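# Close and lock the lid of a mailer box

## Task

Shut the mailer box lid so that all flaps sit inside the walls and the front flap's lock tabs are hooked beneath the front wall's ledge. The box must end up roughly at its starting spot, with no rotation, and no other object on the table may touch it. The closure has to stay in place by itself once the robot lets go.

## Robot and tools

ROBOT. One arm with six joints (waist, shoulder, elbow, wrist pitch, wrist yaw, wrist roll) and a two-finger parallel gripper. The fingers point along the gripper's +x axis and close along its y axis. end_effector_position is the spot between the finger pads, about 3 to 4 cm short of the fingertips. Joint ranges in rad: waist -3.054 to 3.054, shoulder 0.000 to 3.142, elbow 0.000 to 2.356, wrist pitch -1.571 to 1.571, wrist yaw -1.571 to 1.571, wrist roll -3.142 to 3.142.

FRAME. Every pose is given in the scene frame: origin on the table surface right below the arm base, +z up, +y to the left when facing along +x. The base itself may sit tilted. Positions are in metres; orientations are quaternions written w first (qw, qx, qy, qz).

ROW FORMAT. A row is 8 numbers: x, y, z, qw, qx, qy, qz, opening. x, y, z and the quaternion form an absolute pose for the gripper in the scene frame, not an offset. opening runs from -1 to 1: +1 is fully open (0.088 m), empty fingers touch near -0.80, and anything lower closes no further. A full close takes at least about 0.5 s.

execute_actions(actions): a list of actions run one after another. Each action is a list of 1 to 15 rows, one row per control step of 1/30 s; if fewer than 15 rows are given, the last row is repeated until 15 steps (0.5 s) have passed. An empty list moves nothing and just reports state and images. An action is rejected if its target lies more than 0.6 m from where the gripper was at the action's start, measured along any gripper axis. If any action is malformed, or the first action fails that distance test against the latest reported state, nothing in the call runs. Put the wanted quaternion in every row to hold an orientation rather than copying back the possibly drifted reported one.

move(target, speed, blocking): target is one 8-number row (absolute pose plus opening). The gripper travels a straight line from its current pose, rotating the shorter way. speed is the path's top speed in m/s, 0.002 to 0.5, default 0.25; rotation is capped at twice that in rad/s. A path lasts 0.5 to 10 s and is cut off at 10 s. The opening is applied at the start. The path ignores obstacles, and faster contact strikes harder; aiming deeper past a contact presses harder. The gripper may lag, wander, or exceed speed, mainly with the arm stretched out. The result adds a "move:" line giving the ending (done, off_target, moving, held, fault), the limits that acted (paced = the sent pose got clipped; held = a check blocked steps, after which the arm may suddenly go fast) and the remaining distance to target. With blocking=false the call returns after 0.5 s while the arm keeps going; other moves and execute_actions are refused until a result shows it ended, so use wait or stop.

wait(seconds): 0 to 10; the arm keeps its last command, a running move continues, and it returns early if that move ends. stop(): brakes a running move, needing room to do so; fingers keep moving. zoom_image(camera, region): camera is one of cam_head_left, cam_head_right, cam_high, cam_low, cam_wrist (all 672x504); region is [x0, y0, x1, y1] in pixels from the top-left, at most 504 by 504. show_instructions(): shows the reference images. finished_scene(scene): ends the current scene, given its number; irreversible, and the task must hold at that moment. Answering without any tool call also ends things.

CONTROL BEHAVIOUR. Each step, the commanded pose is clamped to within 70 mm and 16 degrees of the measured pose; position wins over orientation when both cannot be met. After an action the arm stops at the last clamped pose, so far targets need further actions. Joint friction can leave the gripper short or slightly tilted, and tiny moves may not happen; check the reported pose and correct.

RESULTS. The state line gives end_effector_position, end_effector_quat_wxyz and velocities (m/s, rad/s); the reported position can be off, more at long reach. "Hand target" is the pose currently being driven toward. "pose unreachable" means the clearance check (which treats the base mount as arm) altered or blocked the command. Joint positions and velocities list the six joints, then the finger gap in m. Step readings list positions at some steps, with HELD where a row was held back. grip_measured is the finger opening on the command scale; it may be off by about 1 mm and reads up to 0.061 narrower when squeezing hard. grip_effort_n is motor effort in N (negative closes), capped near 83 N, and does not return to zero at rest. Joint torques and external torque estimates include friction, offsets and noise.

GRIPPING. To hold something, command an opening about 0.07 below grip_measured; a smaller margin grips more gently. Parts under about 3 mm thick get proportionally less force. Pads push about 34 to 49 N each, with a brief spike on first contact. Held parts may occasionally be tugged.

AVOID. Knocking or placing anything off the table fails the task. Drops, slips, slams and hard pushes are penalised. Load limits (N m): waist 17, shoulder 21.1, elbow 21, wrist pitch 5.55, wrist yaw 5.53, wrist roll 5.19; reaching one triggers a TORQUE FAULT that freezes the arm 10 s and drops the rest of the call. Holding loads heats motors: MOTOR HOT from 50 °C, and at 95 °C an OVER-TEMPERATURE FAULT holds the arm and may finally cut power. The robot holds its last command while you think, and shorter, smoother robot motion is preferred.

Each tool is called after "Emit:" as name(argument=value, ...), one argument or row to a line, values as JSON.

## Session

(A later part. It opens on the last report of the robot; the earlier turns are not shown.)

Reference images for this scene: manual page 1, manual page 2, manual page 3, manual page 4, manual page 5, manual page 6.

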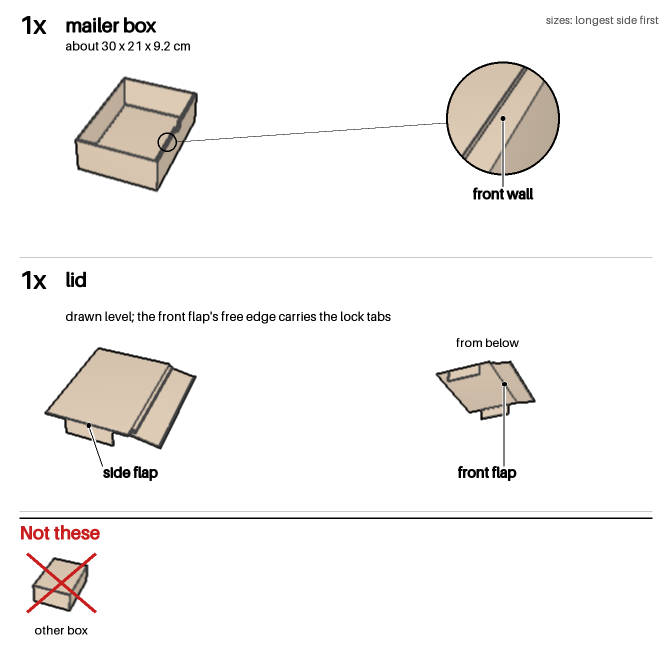

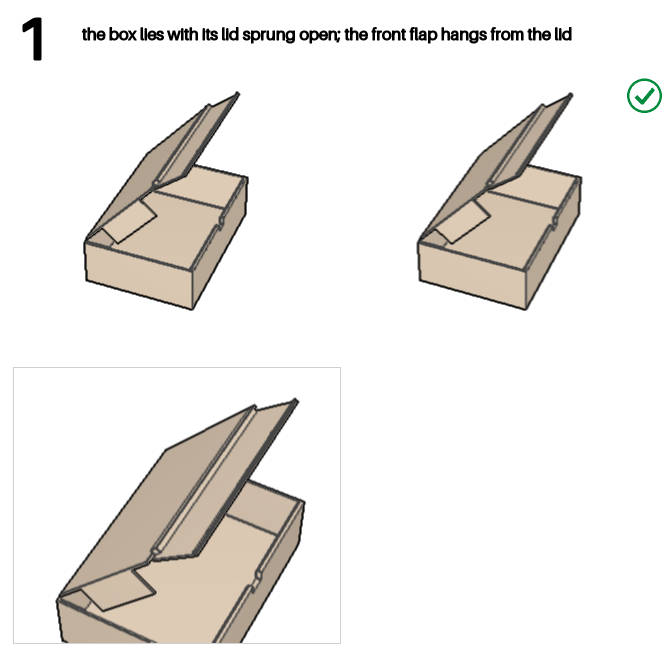

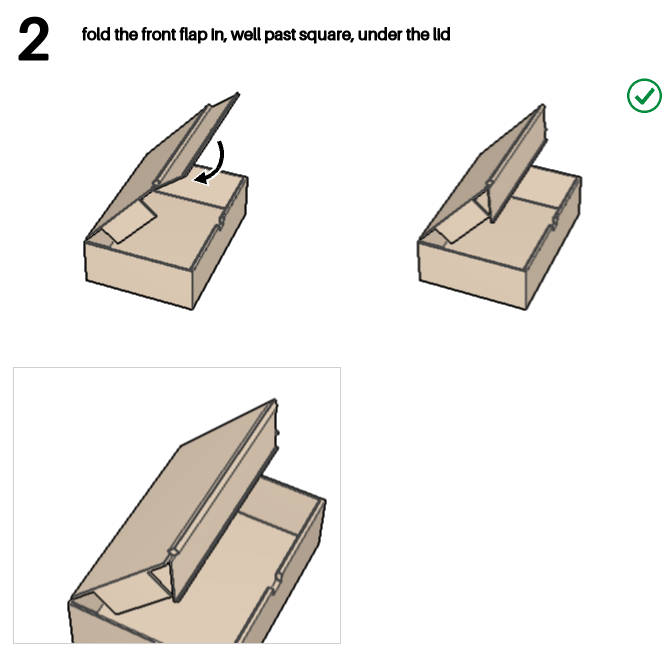

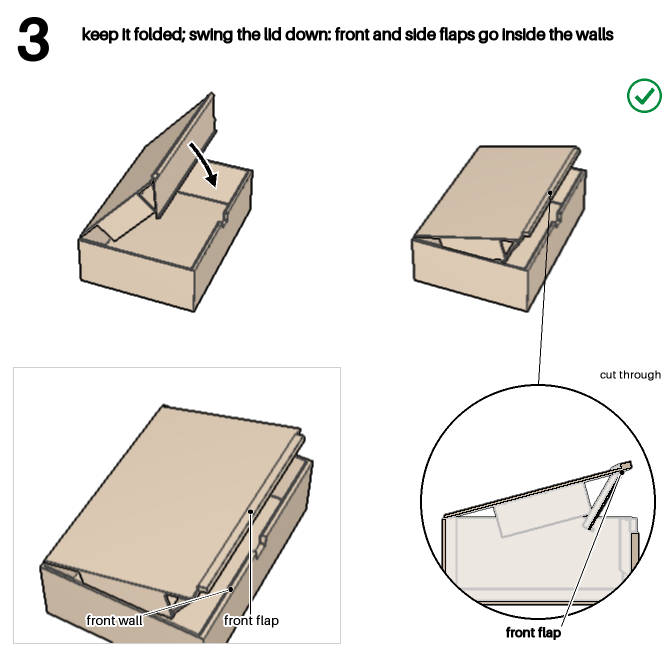

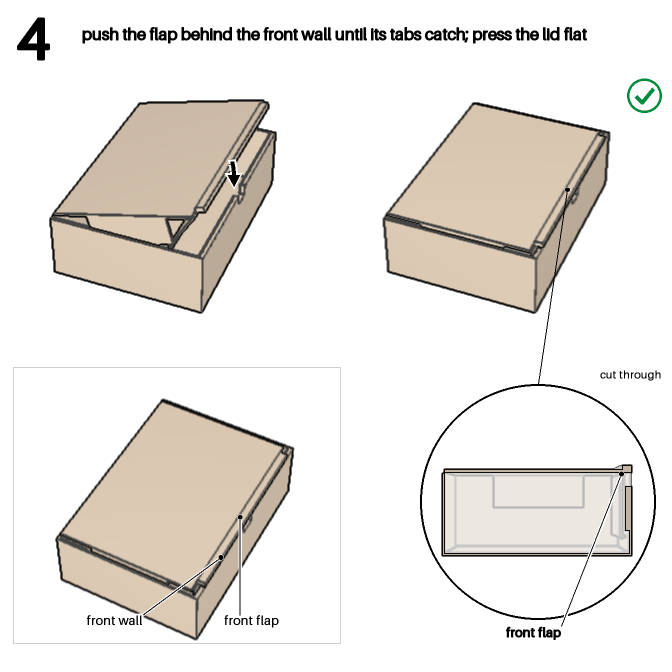

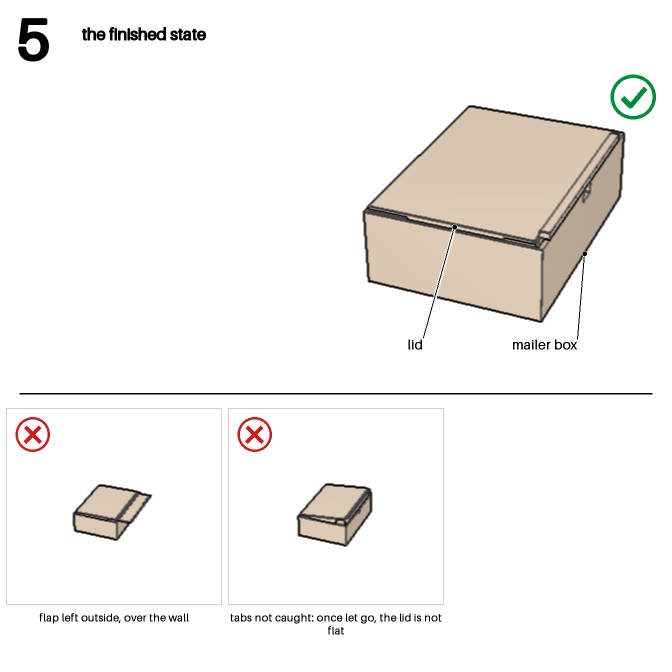

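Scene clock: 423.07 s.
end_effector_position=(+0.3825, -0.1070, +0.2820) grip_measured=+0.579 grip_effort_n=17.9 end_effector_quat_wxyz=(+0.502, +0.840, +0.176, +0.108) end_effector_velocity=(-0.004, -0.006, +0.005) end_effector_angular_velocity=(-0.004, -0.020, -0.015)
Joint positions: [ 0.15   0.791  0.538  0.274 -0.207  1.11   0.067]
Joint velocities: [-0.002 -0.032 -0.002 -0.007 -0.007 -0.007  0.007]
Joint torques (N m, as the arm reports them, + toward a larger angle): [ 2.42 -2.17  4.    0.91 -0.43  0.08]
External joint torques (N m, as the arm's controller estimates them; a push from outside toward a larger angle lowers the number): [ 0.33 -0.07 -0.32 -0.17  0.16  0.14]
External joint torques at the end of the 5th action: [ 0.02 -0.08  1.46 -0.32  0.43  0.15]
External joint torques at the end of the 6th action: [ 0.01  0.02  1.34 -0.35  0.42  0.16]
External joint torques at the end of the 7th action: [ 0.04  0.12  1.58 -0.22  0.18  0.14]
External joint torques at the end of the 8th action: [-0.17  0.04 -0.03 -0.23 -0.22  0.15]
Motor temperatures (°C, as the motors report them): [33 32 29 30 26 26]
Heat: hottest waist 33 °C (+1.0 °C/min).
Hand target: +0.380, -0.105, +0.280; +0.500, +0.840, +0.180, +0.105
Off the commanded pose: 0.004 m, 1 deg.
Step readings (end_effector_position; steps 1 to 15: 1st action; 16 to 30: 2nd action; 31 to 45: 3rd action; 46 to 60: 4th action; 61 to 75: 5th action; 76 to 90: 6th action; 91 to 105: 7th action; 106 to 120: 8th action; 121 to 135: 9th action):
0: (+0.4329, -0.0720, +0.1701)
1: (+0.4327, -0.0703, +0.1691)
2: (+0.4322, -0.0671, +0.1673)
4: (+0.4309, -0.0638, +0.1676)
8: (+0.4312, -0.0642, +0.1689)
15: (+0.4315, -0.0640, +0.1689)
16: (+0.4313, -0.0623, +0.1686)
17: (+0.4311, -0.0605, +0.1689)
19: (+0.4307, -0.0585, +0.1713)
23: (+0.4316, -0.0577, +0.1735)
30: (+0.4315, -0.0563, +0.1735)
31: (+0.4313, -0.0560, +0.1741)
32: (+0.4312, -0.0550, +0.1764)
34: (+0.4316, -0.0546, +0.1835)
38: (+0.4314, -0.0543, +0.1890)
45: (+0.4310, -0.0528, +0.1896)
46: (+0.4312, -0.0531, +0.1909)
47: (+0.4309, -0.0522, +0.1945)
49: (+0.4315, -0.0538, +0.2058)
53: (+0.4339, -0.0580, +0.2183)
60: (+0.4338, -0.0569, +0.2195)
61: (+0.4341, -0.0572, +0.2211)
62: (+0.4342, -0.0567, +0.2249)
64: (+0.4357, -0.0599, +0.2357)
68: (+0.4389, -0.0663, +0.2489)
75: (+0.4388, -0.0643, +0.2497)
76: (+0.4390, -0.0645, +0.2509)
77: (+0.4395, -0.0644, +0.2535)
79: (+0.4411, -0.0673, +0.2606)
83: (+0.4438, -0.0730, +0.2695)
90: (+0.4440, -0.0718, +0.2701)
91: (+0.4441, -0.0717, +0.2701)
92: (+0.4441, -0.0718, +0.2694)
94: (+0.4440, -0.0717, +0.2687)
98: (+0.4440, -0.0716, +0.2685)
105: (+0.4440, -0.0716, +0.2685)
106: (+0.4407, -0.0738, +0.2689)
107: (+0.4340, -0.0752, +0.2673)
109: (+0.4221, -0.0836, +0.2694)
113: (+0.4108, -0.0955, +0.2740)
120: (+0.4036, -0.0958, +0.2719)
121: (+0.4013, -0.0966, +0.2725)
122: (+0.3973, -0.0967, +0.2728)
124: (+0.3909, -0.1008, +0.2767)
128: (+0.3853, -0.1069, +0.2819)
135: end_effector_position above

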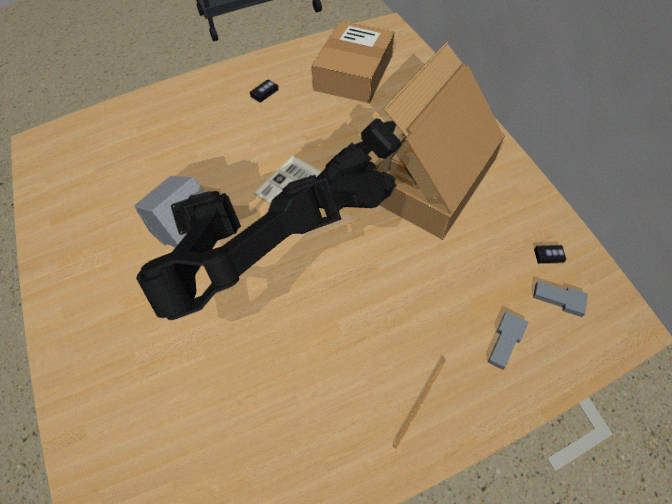

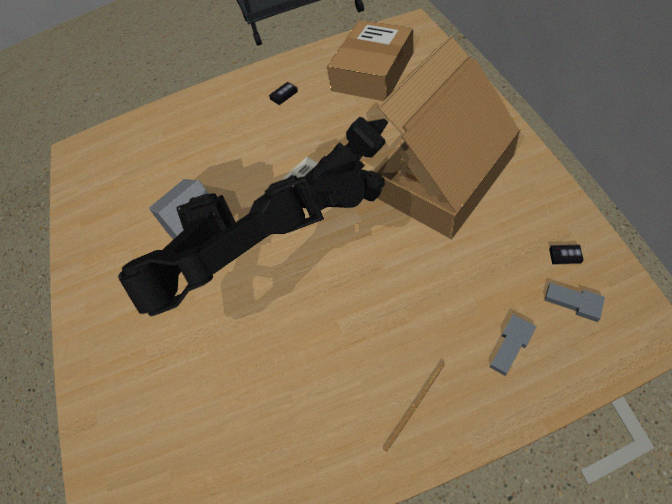

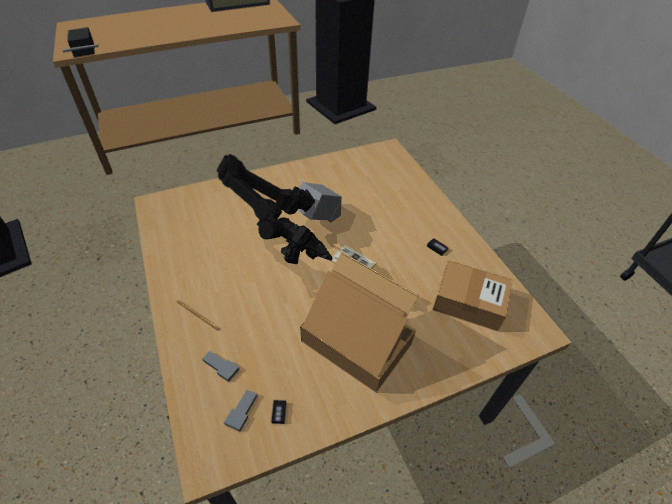

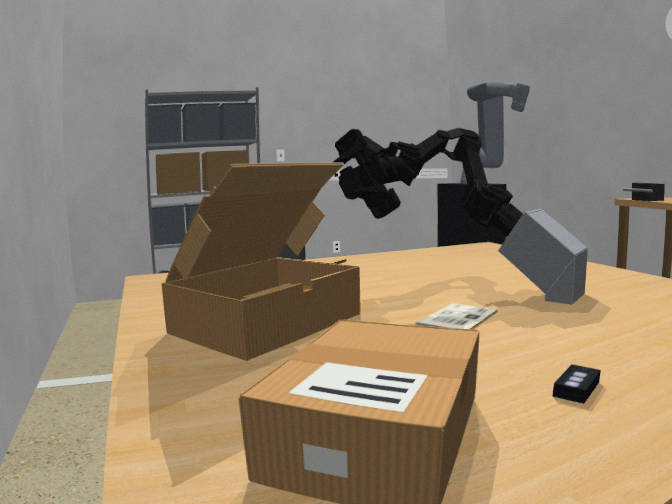

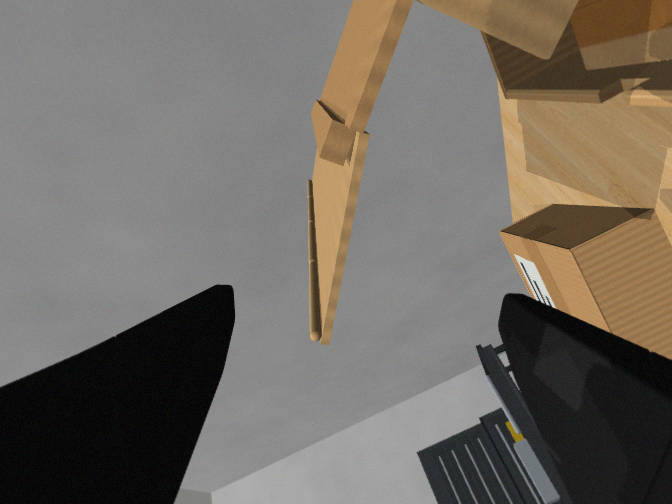

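Emit:
execute_actions(
  actions=[
    [[0.40,-0.14,0.30,0.75,0.63,0.13,0.16,0.75]],
    [[0.42,-0.16,0.30,0.919,0.335,0.071,0.195,0.75]],
    [[0.455,-0.145,0.30,0.919,0.335,0.071,0.195,0.75]],
    [[0.48,-0.13,0.295,0.919,0.335,0.071,0.195,0.75]],
    [[0.473,-0.115,0.275,0.919,0.335,0.071,0.195,0.75]],
    [[0.464,-0.097,0.255,0.945,0.253,0.054,0.2,0.75]],
    [[0.456,-0.081,0.234,0.963,0.17,0.036,0.205,0.75]],
  ],
)

Scene clock: 434.47 s.
end_effector_position=(+0.4576, -0.0859, +0.2393) grip_measured=+0.748 grip_effort_n=17.4 end_effector_quat_wxyz=(+0.964, +0.173, +0.032, +0.200) end_effector_velocity=(-0.002, +0.002, -0.003) end_effector_angular_velocity=(-0.032, -0.033, -0.008)
Joint positions: [ 0.047  1.236  0.669  0.597 -0.309 -0.596  0.076]
Joint velocities: [-0.012  0.012 -0.022  0.051 -0.022 -0.037 -0.   ]
Joint torques (N m, as the arm reports them, + toward a larger angle): [ 3.84 -2.63  3.39  1.22 -0.82 -0.15]
External joint torques (N m, as the arm's controller estimates them; a push from outside toward a larger angle lowers the number): [-0.25  1.42 -0.23  0.16 -0.21 -0.14]
External joint torques at the end of the 3rd action: [ 0.29  1.41  1.73  0.15  0.16 -0.14]
External joint torques at the end of the 4th action: [ 0.34  1.5   1.32  0.15  0.17 -0.14]
External joint torques at the end of the 5th action: [-0.06  1.43 -0.48  0.15 -0.2  -0.14]
External joint torques at the end of the 6th action: [-0.2   1.25 -0.35  0.18 -0.22 -0.12]
Motor temperatures (°C, as the motors report them): [32 31 30 30 26 26]
Heat: hottest waist 32 °C (+0.0 °C/min).
Hand target: +0.456, -0.081, +0.234; +0.963, +0.170, +0.036, +0.205
Off the commanded pose: 0.007 m, 1 deg.
Step readings (end_effector_position; steps 1 to 15: 1st action; 16 to 30: 2nd action; 31 to 45: 3rd action; 46 to 60: 4th action; 61 to 75: 5th action; 76 to 90: 6th action; 91 to 105: 7th action):
0: (+0.3820, -0.1073, +0.2822)
1: (+0.3826, -0.1085, +0.2822)
2: (+0.3843, -0.1118, +0.2830)
4: (+0.3896, -0.1235, +0.2895)
8: (+0.3964, -0.1405, +0.3015)
15: (+0.3982, -0.1386, +0.2994)
16: (+0.3995, -0.1393, +0.2992)
17: (+0.4028, -0.1429, +0.2989)
19: (+0.4099, -0.1512, +0.2987)
23: (+0.4157, -0.1593, +0.3017)
30: (+0.4180, -0.1593, +0.3002)
31: (+0.4209, -0.1576, +0.2995)
32: (+0.4265, -0.1575, +0.3023)
34: (+0.4374, -0.1531, +0.3024)
38: (+0.4467, -0.1437, +0.2978)
45: (+0.4520, -0.1456, +0.3006)
46: (+0.4547, -0.1443, +0.2999)
47: (+0.4594, -0.1443, +0.3013)
49: (+0.4672, -0.1389, +0.2996)
53: (+0.4732, -0.1285, +0.2934)
60: (+0.4772, -0.1310, +0.2959)
61: (+0.4775, -0.1313, +0.2958)
62: (+0.4773, -0.1312, +0.2943)
64: (+0.4757, -0.1279, +0.2889)
68: (+0.4738, -0.1196, +0.2804)
75: (+0.4739, -0.1199, +0.2801)
76: (+0.4734, -0.1192, +0.2791)
77: (+0.4720, -0.1176, +0.2769)
79: (+0.4686, -0.1113, +0.2699)
83: (+0.4651, -0.1007, +0.2596)
90: (+0.4653, -0.1019, +0.2602)
91: (+0.4649, -0.1011, +0.2593)
92: (+0.4638, -0.1003, +0.2573)
94: (+0.4609, -0.0946, +0.2494)
98: (+0.4572, -0.0846, +0.2385)
105: end_effector_position above

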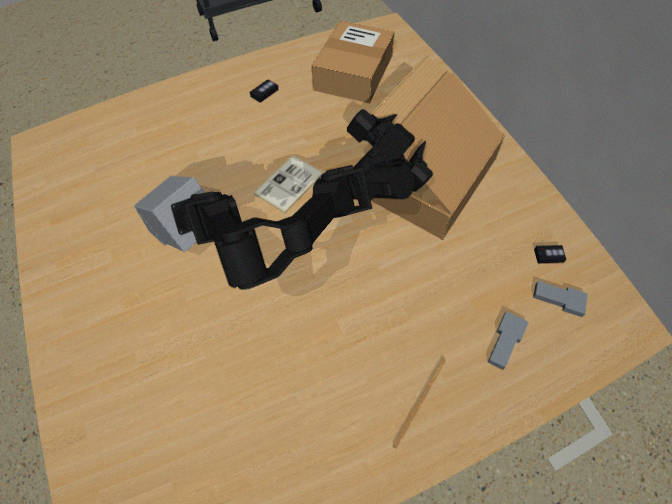

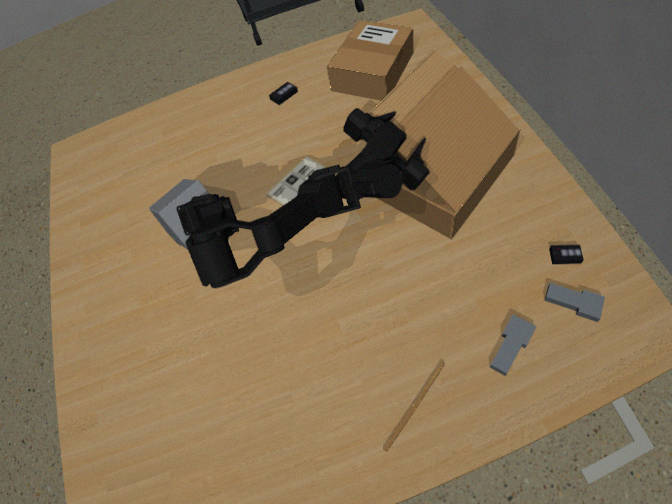

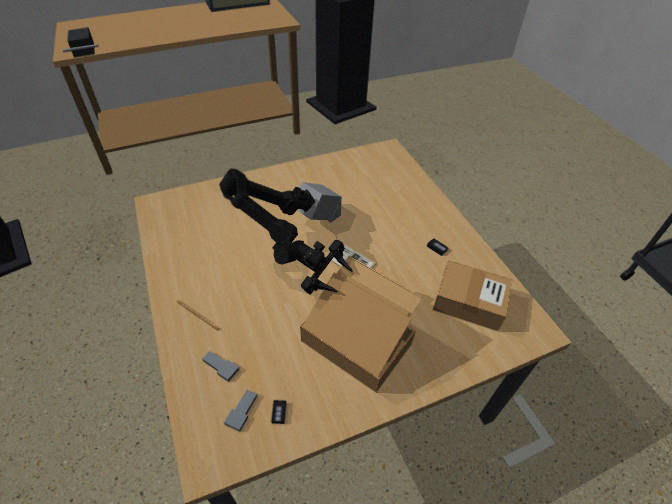

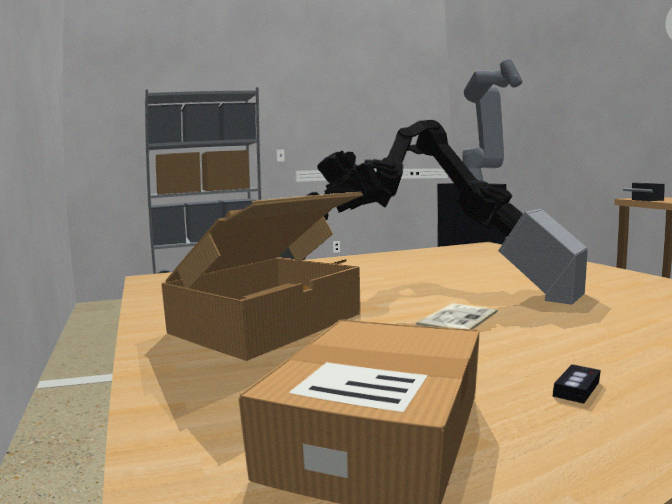

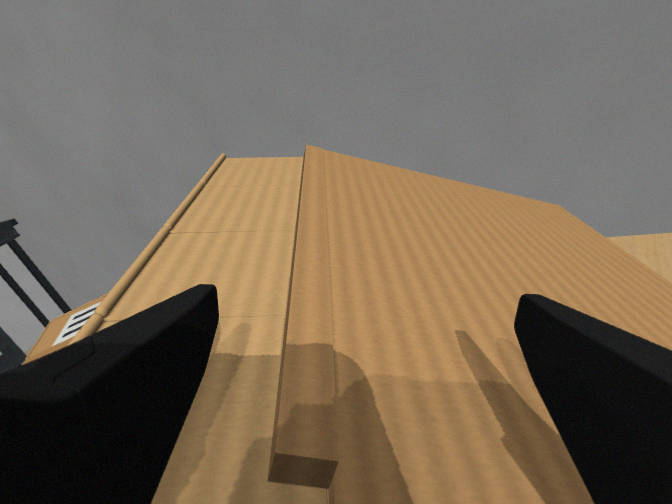

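Emit:
execute_actions(
  actions=[
    [[0.447,-0.062,0.208,0.974,0.085,0.018,0.207,0.75]],
    [[0.441,-0.049,0.182,0.978,0,0,0.208,0.75]],
    [[0.438,-0.042,0.16,0.972,-0.1,-0.022,0.207,0.75]],
    [[0.437,-0.040,0.142,0.955,-0.21,-0.045,0.203,0.75]],
    [[0.437,-0.040,0.135,0.945,-0.253,-0.054,0.2,0.75]],
  ],
)

Emit:
zoom_image(
  camera="cam_low",
  region=[150,150,430,370],
)

Scene clock: 442.87 s.
end_effector_position=(+0.4373, -0.0408, +0.1400) grip_measured=+0.748 grip_effort_n=17.9 end_effector_quat_wxyz=(+0.946, -0.250, -0.058, +0.198) end_effector_velocity=(+0.001, -0.002, -0.001) end_effector_angular_velocity=(-0.035, -0.020, -0.006)
Joint positions: [-0.148  1.613  0.507  1.134 -0.511 -1.465  0.076]
Joint velocities: [-0.007  0.002  0.002  0.007 -0.007 -0.037  0.   ]
Joint torques (N m, as the arm reports them, + toward a larger angle): [ 4.2  -2.86  2.02  1.15 -0.64 -0.15]
External joint torques (N m, as the arm's controller estimates them; a push from outside toward a larger angle lowers the number): [-0.49  1.98  0.54  0.11 -0.03 -0.18]
External joint torques at the end of the 1st action: [-0.13  1.53 -0.23  0.21 -0.16 -0.14]
External joint torques at the end of the 2nd action: [-0.15  1.5  -0.28  0.23 -0.18 -0.13]
External joint torques at the end of the 3rd action: [-0.13  1.61 -0.14  0.22 -0.17 -0.12]
External joint torques at the end of the 4th action: [-0.22  1.5  -0.12  0.2  -0.19 -0.15]
Motor temperatures (°C, as the motors report them): [32 31 30 30 26 26]
Heat: hottest waist 32 °C (-1.0 °C/min).
Hand target: +0.437, -0.040, +0.135; +0.945, -0.253, -0.054, +0.200
Off the commanded pose: 0.005 m, 1 deg.
Step readings (end_effector_position; steps 1 to 15: 1st action; 16 to 30: 2nd action; 31 to 45: 3rd action; 46 to 60: 4th action; 61 to 75: 5th action):
0: (+0.4575, -0.0854, +0.2387)
1: (+0.4570, -0.0844, +0.2378)
2: (+0.4561, -0.0838, +0.2354)
4: (+0.4529, -0.0770, +0.2256)
8: (+0.4480, -0.0653, +0.2128)
15: (+0.4490, -0.0665, +0.2132)
16: (+0.4485, -0.0655, +0.2119)
17: (+0.4481, -0.0651, +0.2089)
19: (+0.4456, -0.0600, +0.1982)
23: (+0.4419, -0.0520, +0.1869)
30: (+0.4428, -0.0524, +0.1866)
31: (+0.4427, -0.0517, +0.1857)
32: (+0.4427, -0.0518, +0.1831)
34: (+0.4415, -0.0493, +0.1740)
38: (+0.4391, -0.0448, +0.1650)
45: (+0.4397, -0.0446, +0.1640)
46: (+0.4396, -0.0444, +0.1633)
47: (+0.4397, -0.0446, +0.1611)
49: (+0.4389, -0.0436, +0.1532)
53: (+0.4380, -0.0419, +0.1467)
60: (+0.4381, -0.0417, +0.1454)
61: (+0.4380, -0.0415, +0.1452)
62: (+0.4379, -0.0416, +0.1443)
64: (+0.4375, -0.0414, +0.1411)
68: (+0.4373, -0.0412, +0.1400)
75: end_effector_position above

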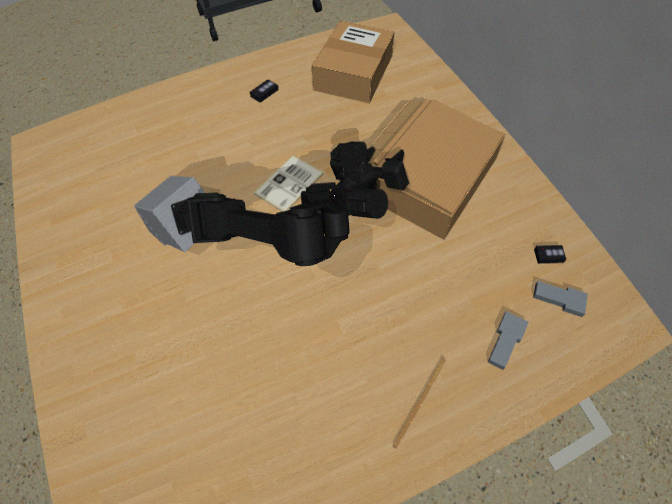

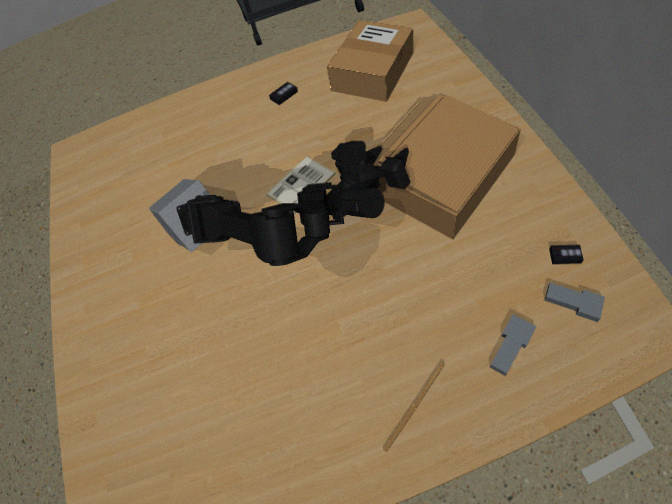

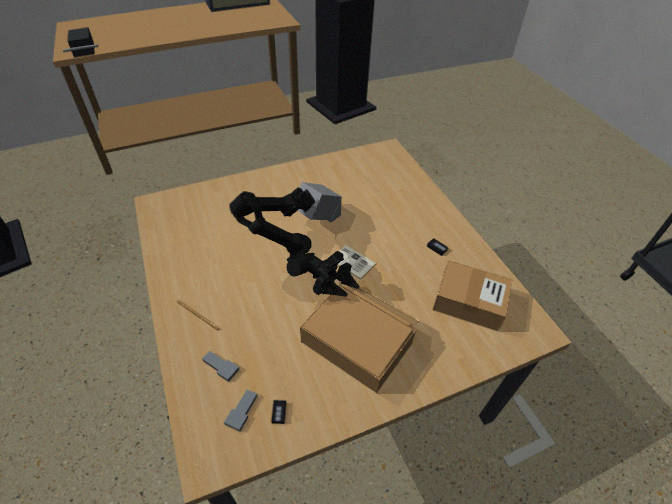

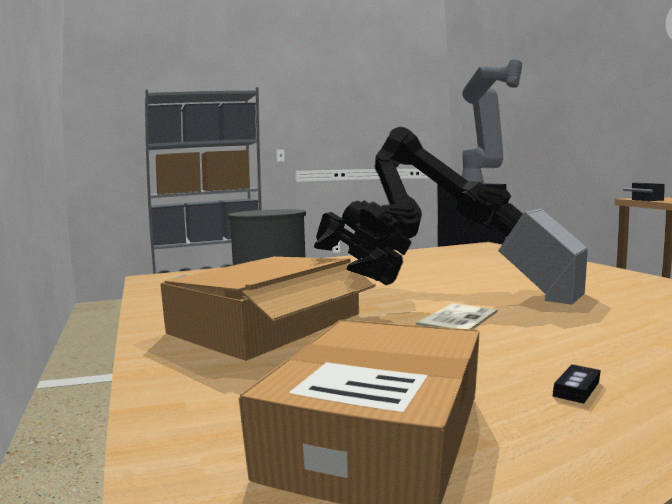

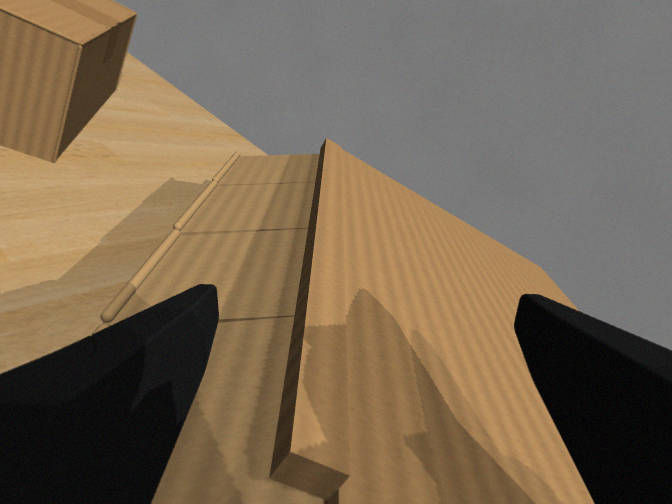

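Region (150, 150, 430, 370) of cam_low's 672x504 image, scaled by 1.800, with more detail than that image has; it fills the top 396 rows of this view, and the rest is white.

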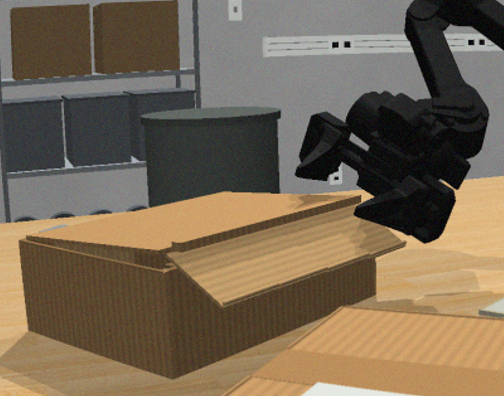

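Good. Continue down, slightly back.

Emit:
execute_actions(
  actions=[
    [[0.438,-0.042,0.125,0.945,-0.253,-0.054,0.2,0.75]],
    [[0.44,-0.046,0.115,0.945,-0.253,-0.054,0.2,0.75]],
    [[0.442,-0.050,0.107,0.945,-0.253,-0.054,0.2,0.75]],
  ],
)

Emit:
zoom_image(
  camera="cam_low",
  region=[150,150,430,370],
)

Scene clock: 448.10 s.
end_effector_position=(+0.4395, -0.0402, +0.1358) grip_measured=+0.748 grip_effort_n=17.4 end_effector_quat_wxyz=(+0.942, -0.243, -0.102, +0.208) end_effector_velocity=(-0.000, -0.001, +0.001) end_effector_angular_velocity=(-0.004, -0.019, +0.003)
Joint positions: [-0.198  1.673  0.544  1.174 -0.65  -1.458  0.076]
Joint velocities: [-0.007  0.002  0.002  0.007 -0.022 -0.007 -0.   ]
Joint torques (N m, as the arm reports them, + toward a larger angle): [ 0.32 -1.39  2.63  0.73  1.26 -0.42]
External joint torques (N m, as the arm's controller estimates them; a push from outside toward a larger angle lowers the number): [-4.51  3.73  1.38 -0.3   1.87 -0.46]
External joint torques at the end of the 1st action: [-1.84  2.53  0.92 -0.15  0.56 -0.16]
External joint torques at the end of the 2nd action: [-3.28  3.23  1.28 -0.21  1.28 -0.26]
Motor temperatures (°C, as the motors report them): [32 31 29 30 26 26]
Heat: hottest waist 32 °C (-1.0 °C/min).
Hand target: +0.440, -0.050, +0.108; +0.945, -0.253, -0.054, +0.200
Off the commanded pose: 0.030 m, 6 deg.
Step readings (end_effector_position; steps 1 to 15: 1st action; 16 to 30: 2nd action; 31 to 45: 3rd action):
0: (+0.4373, -0.0407, +0.1401)
1: (+0.4371, -0.0406, +0.1396)
2: (+0.4373, -0.0409, +0.1388)
4: (+0.4375, -0.0408, +0.1384)
8: (+0.4376, -0.0401, +0.1383)
15: (+0.4377, -0.0401, +0.1382)
16: (+0.4378, -0.0400, +0.1380)
17: (+0.4379, -0.0402, +0.1373)
19: (+0.4381, -0.0402, +0.1370)
23: (+0.4386, -0.0400, +0.1369)
30: (+0.4387, -0.0399, +0.1368)
31: (+0.4388, -0.0399, +0.1366)
32: (+0.4388, -0.0402, +0.1360)
34: (+0.4391, -0.0402, +0.1359)
38: (+0.4394, -0.0401, +0.1358)
45: end_effector_position above

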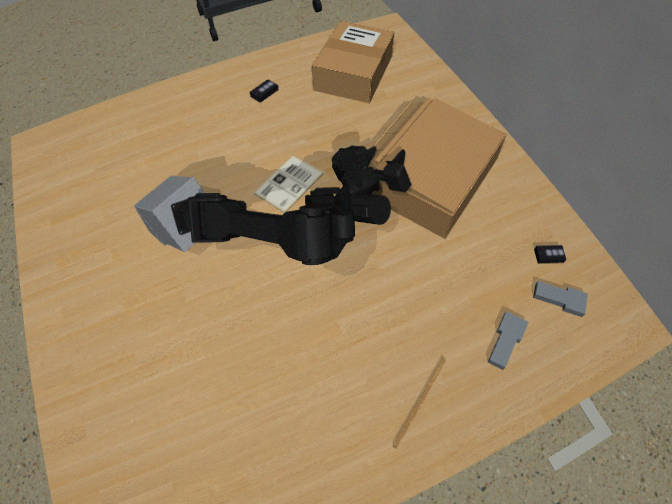

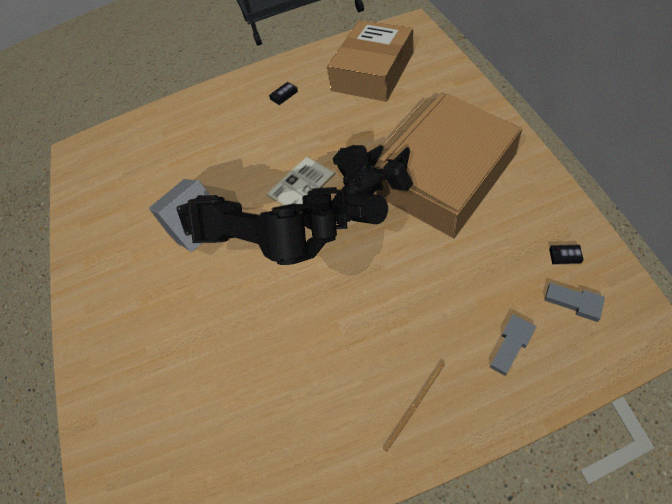

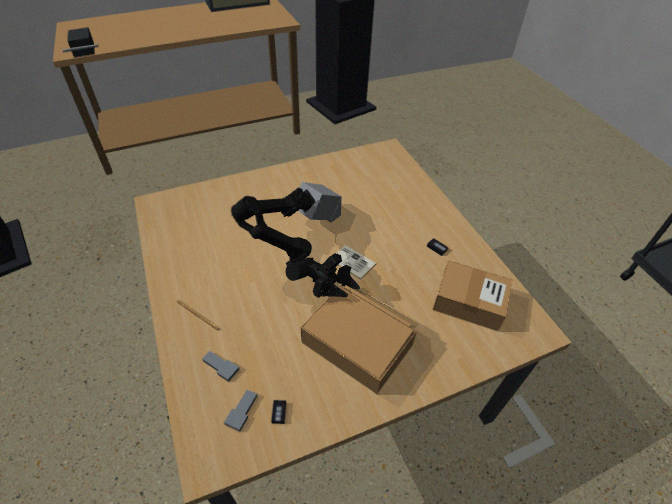

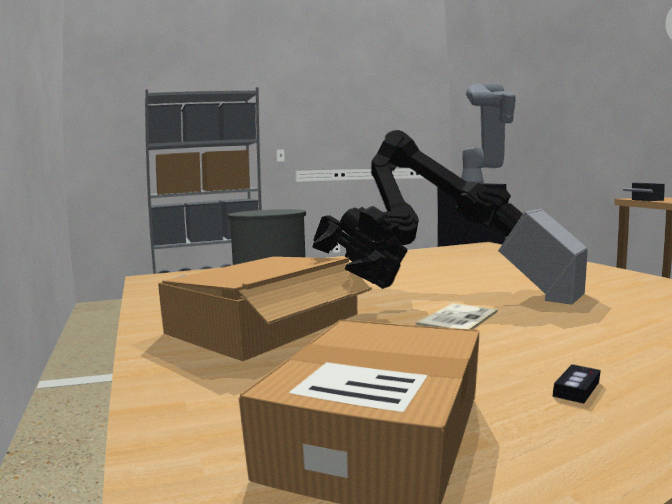

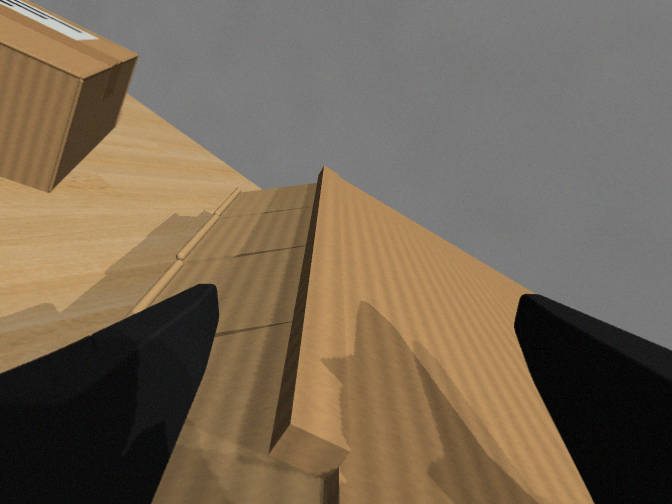

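Region (150, 150, 430, 370) of cam_low's 672x504 image, scaled by 1.800, with more detail than that image has; it fills the top 396 rows of this view, and the rest is white.

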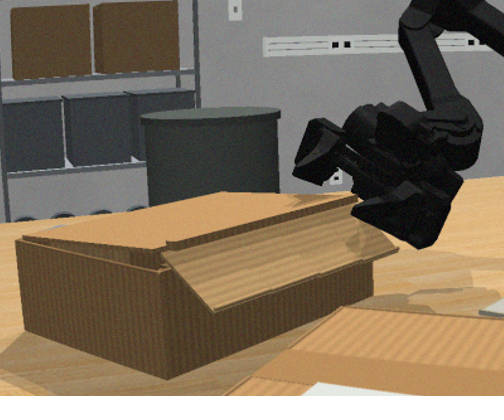

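Emit:
execute_actions(
  actions=[
    [[0.437,-0.040,0.138,0.945,-0.253,-0.054,0.2,0.75]],
    [[0.435,-0.035,0.136,0.955,-0.2,-0.045,0.203,0.47]],
    [[0.436,-0.037,0.136,0.976,-0.06,-0.013,0.208,0.47]],
    [[0.436,-0.037,0.14,0.976,0.06,0.013,0.208,0.47]],
    [[0.4305,-0.025,0.142,0.976,0.06,0.013,0.208,1]],
  ],
)

Emit:
zoom_image(
  camera="cam_low",
  region=[150,150,430,370],
)

Scene clock: 457.53 s.
end_effector_position=(+0.4327, -0.0284, +0.1486) grip_measured=+0.985 grip_effort_n=18.4 end_effector_quat_wxyz=(+0.977, +0.055, +0.000, +0.206) end_effector_velocity=(-0.005, +0.005, -0.000) end_effector_angular_velocity=(-0.001, -0.002, +0.014)
Joint positions: [-0.101  1.626  0.475  1.186 -0.471 -0.835  0.087]
Joint velocities: [ 0.002  0.002 -0.017  0.007 -0.007 -0.007  0.004]
Joint torques (N m, as the arm reports them, + toward a larger angle): [ 4.63 -2.54  1.2   1.02 -0.23  0.27]
External joint torques (N m, as the arm's controller estimates them; a push from outside toward a larger angle lowers the number): [-0.11  2.02 -0.22 -0.02  0.38  0.27]
External joint torques at the end of the 1st action: [ 0.13  0.06 -0.25 -0.21  0.25 -0.16]
External joint torques at the end of the 2nd action: [0.34 1.74 0.05 0.25 0.19 0.15]
External joint torques at the end of the 3rd action: [-0.04  0.74  0.57 -0.13  0.18  0.19]
External joint torques at the end of the 4th action: [-0.24  1.04 -0.11 -0.66  0.41  0.37]
Motor temperatures (°C, as the motors report them): [32 31 29 30 26 26]
Heat: hottest waist 32 °C (-1.0 °C/min).
Hand target: +0.430, -0.025, +0.142; +0.976, +0.060, +0.013, +0.208
Off the commanded pose: 0.008 m, 2 deg.
Step readings (end_effector_position; steps 1 to 15: 1st action; 16 to 30: 2nd action; 31 to 45: 3rd action; 46 to 60: 4th action; 61 to 75: 5th action):
0: (+0.4395, -0.0402, +0.1357)
1: (+0.4397, -0.0405, +0.1369)
2: (+0.4396, -0.0400, +0.1382)
4: (+0.4400, -0.0406, +0.1390)
8: (+0.4390, -0.0401, +0.1378)
15: (+0.4380, -0.0389, +0.1380)
16: (+0.4377, -0.0385, +0.1380)
17: (+0.4373, -0.0383, +0.1381)
19: (+0.4366, -0.0379, +0.1387)
23: (+0.4364, -0.0379, +0.1394)
30: (+0.4361, -0.0375, +0.1390)
31: (+0.4361, -0.0375, +0.1390)
32: (+0.4360, -0.0371, +0.1386)
34: (+0.4357, -0.0365, +0.1379)
38: (+0.4355, -0.0361, +0.1376)
45: (+0.4355, -0.0361, +0.1376)
46: (+0.4356, -0.0361, +0.1381)
47: (+0.4358, -0.0360, +0.1394)
49: (+0.4364, -0.0368, +0.1420)
53: (+0.4372, -0.0379, +0.1443)
60: (+0.4375, -0.0379, +0.1456)
61: (+0.4372, -0.0373, +0.1460)
62: (+0.4365, -0.0357, +0.1470)
64: (+0.4347, -0.0322, +0.1479)
68: (+0.4333, -0.0296, +0.1485)
75: end_effector_position above

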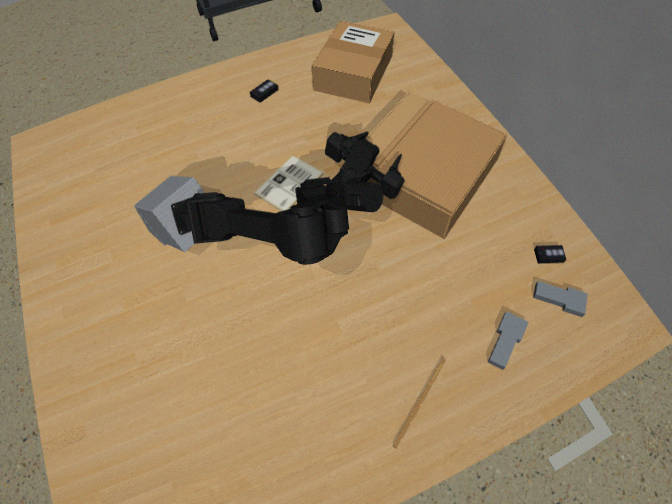

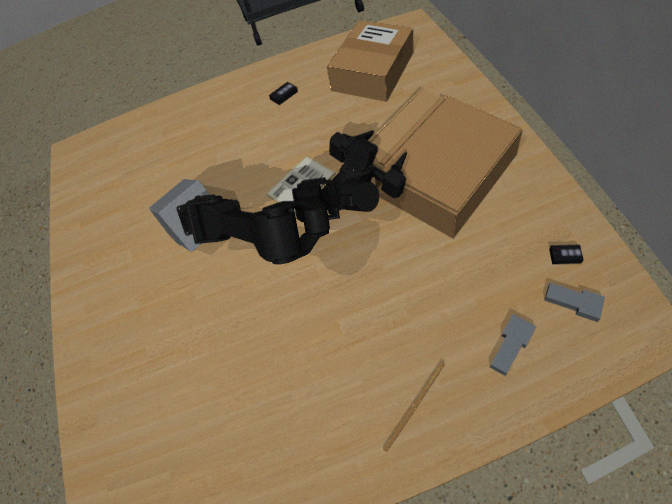

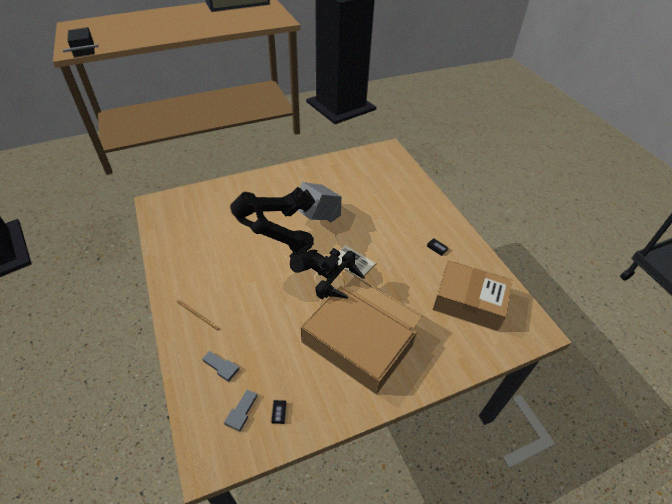

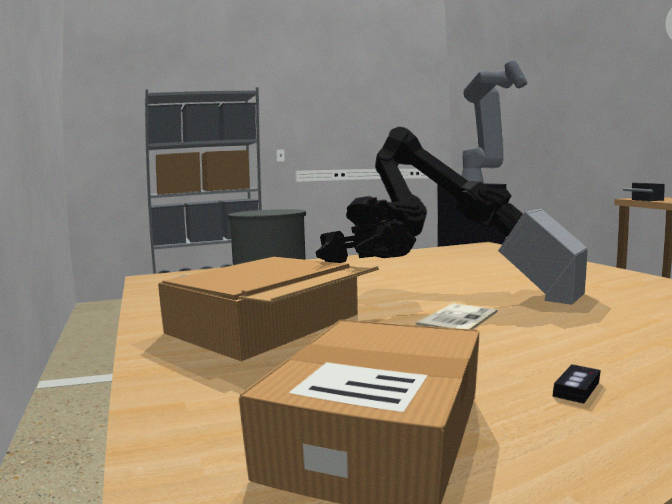

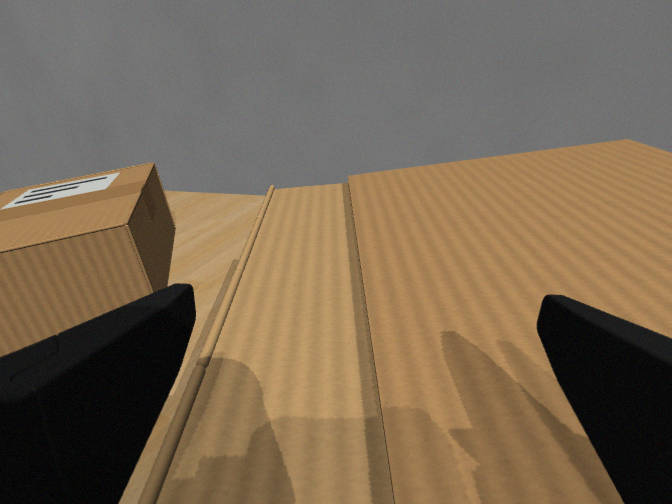

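Region (150, 150, 430, 370) of cam_low's 672x504 image, scaled by 1.800, with more detail than that image has; it fills the top 396 rows of this view, and the rest is white.

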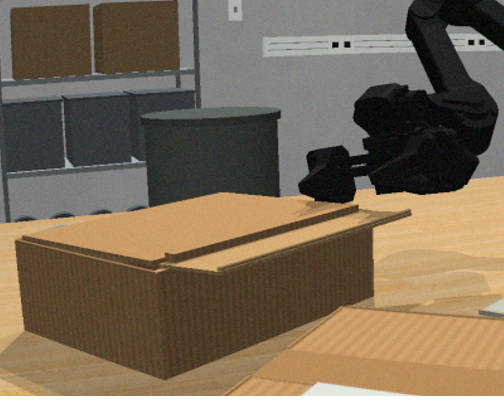

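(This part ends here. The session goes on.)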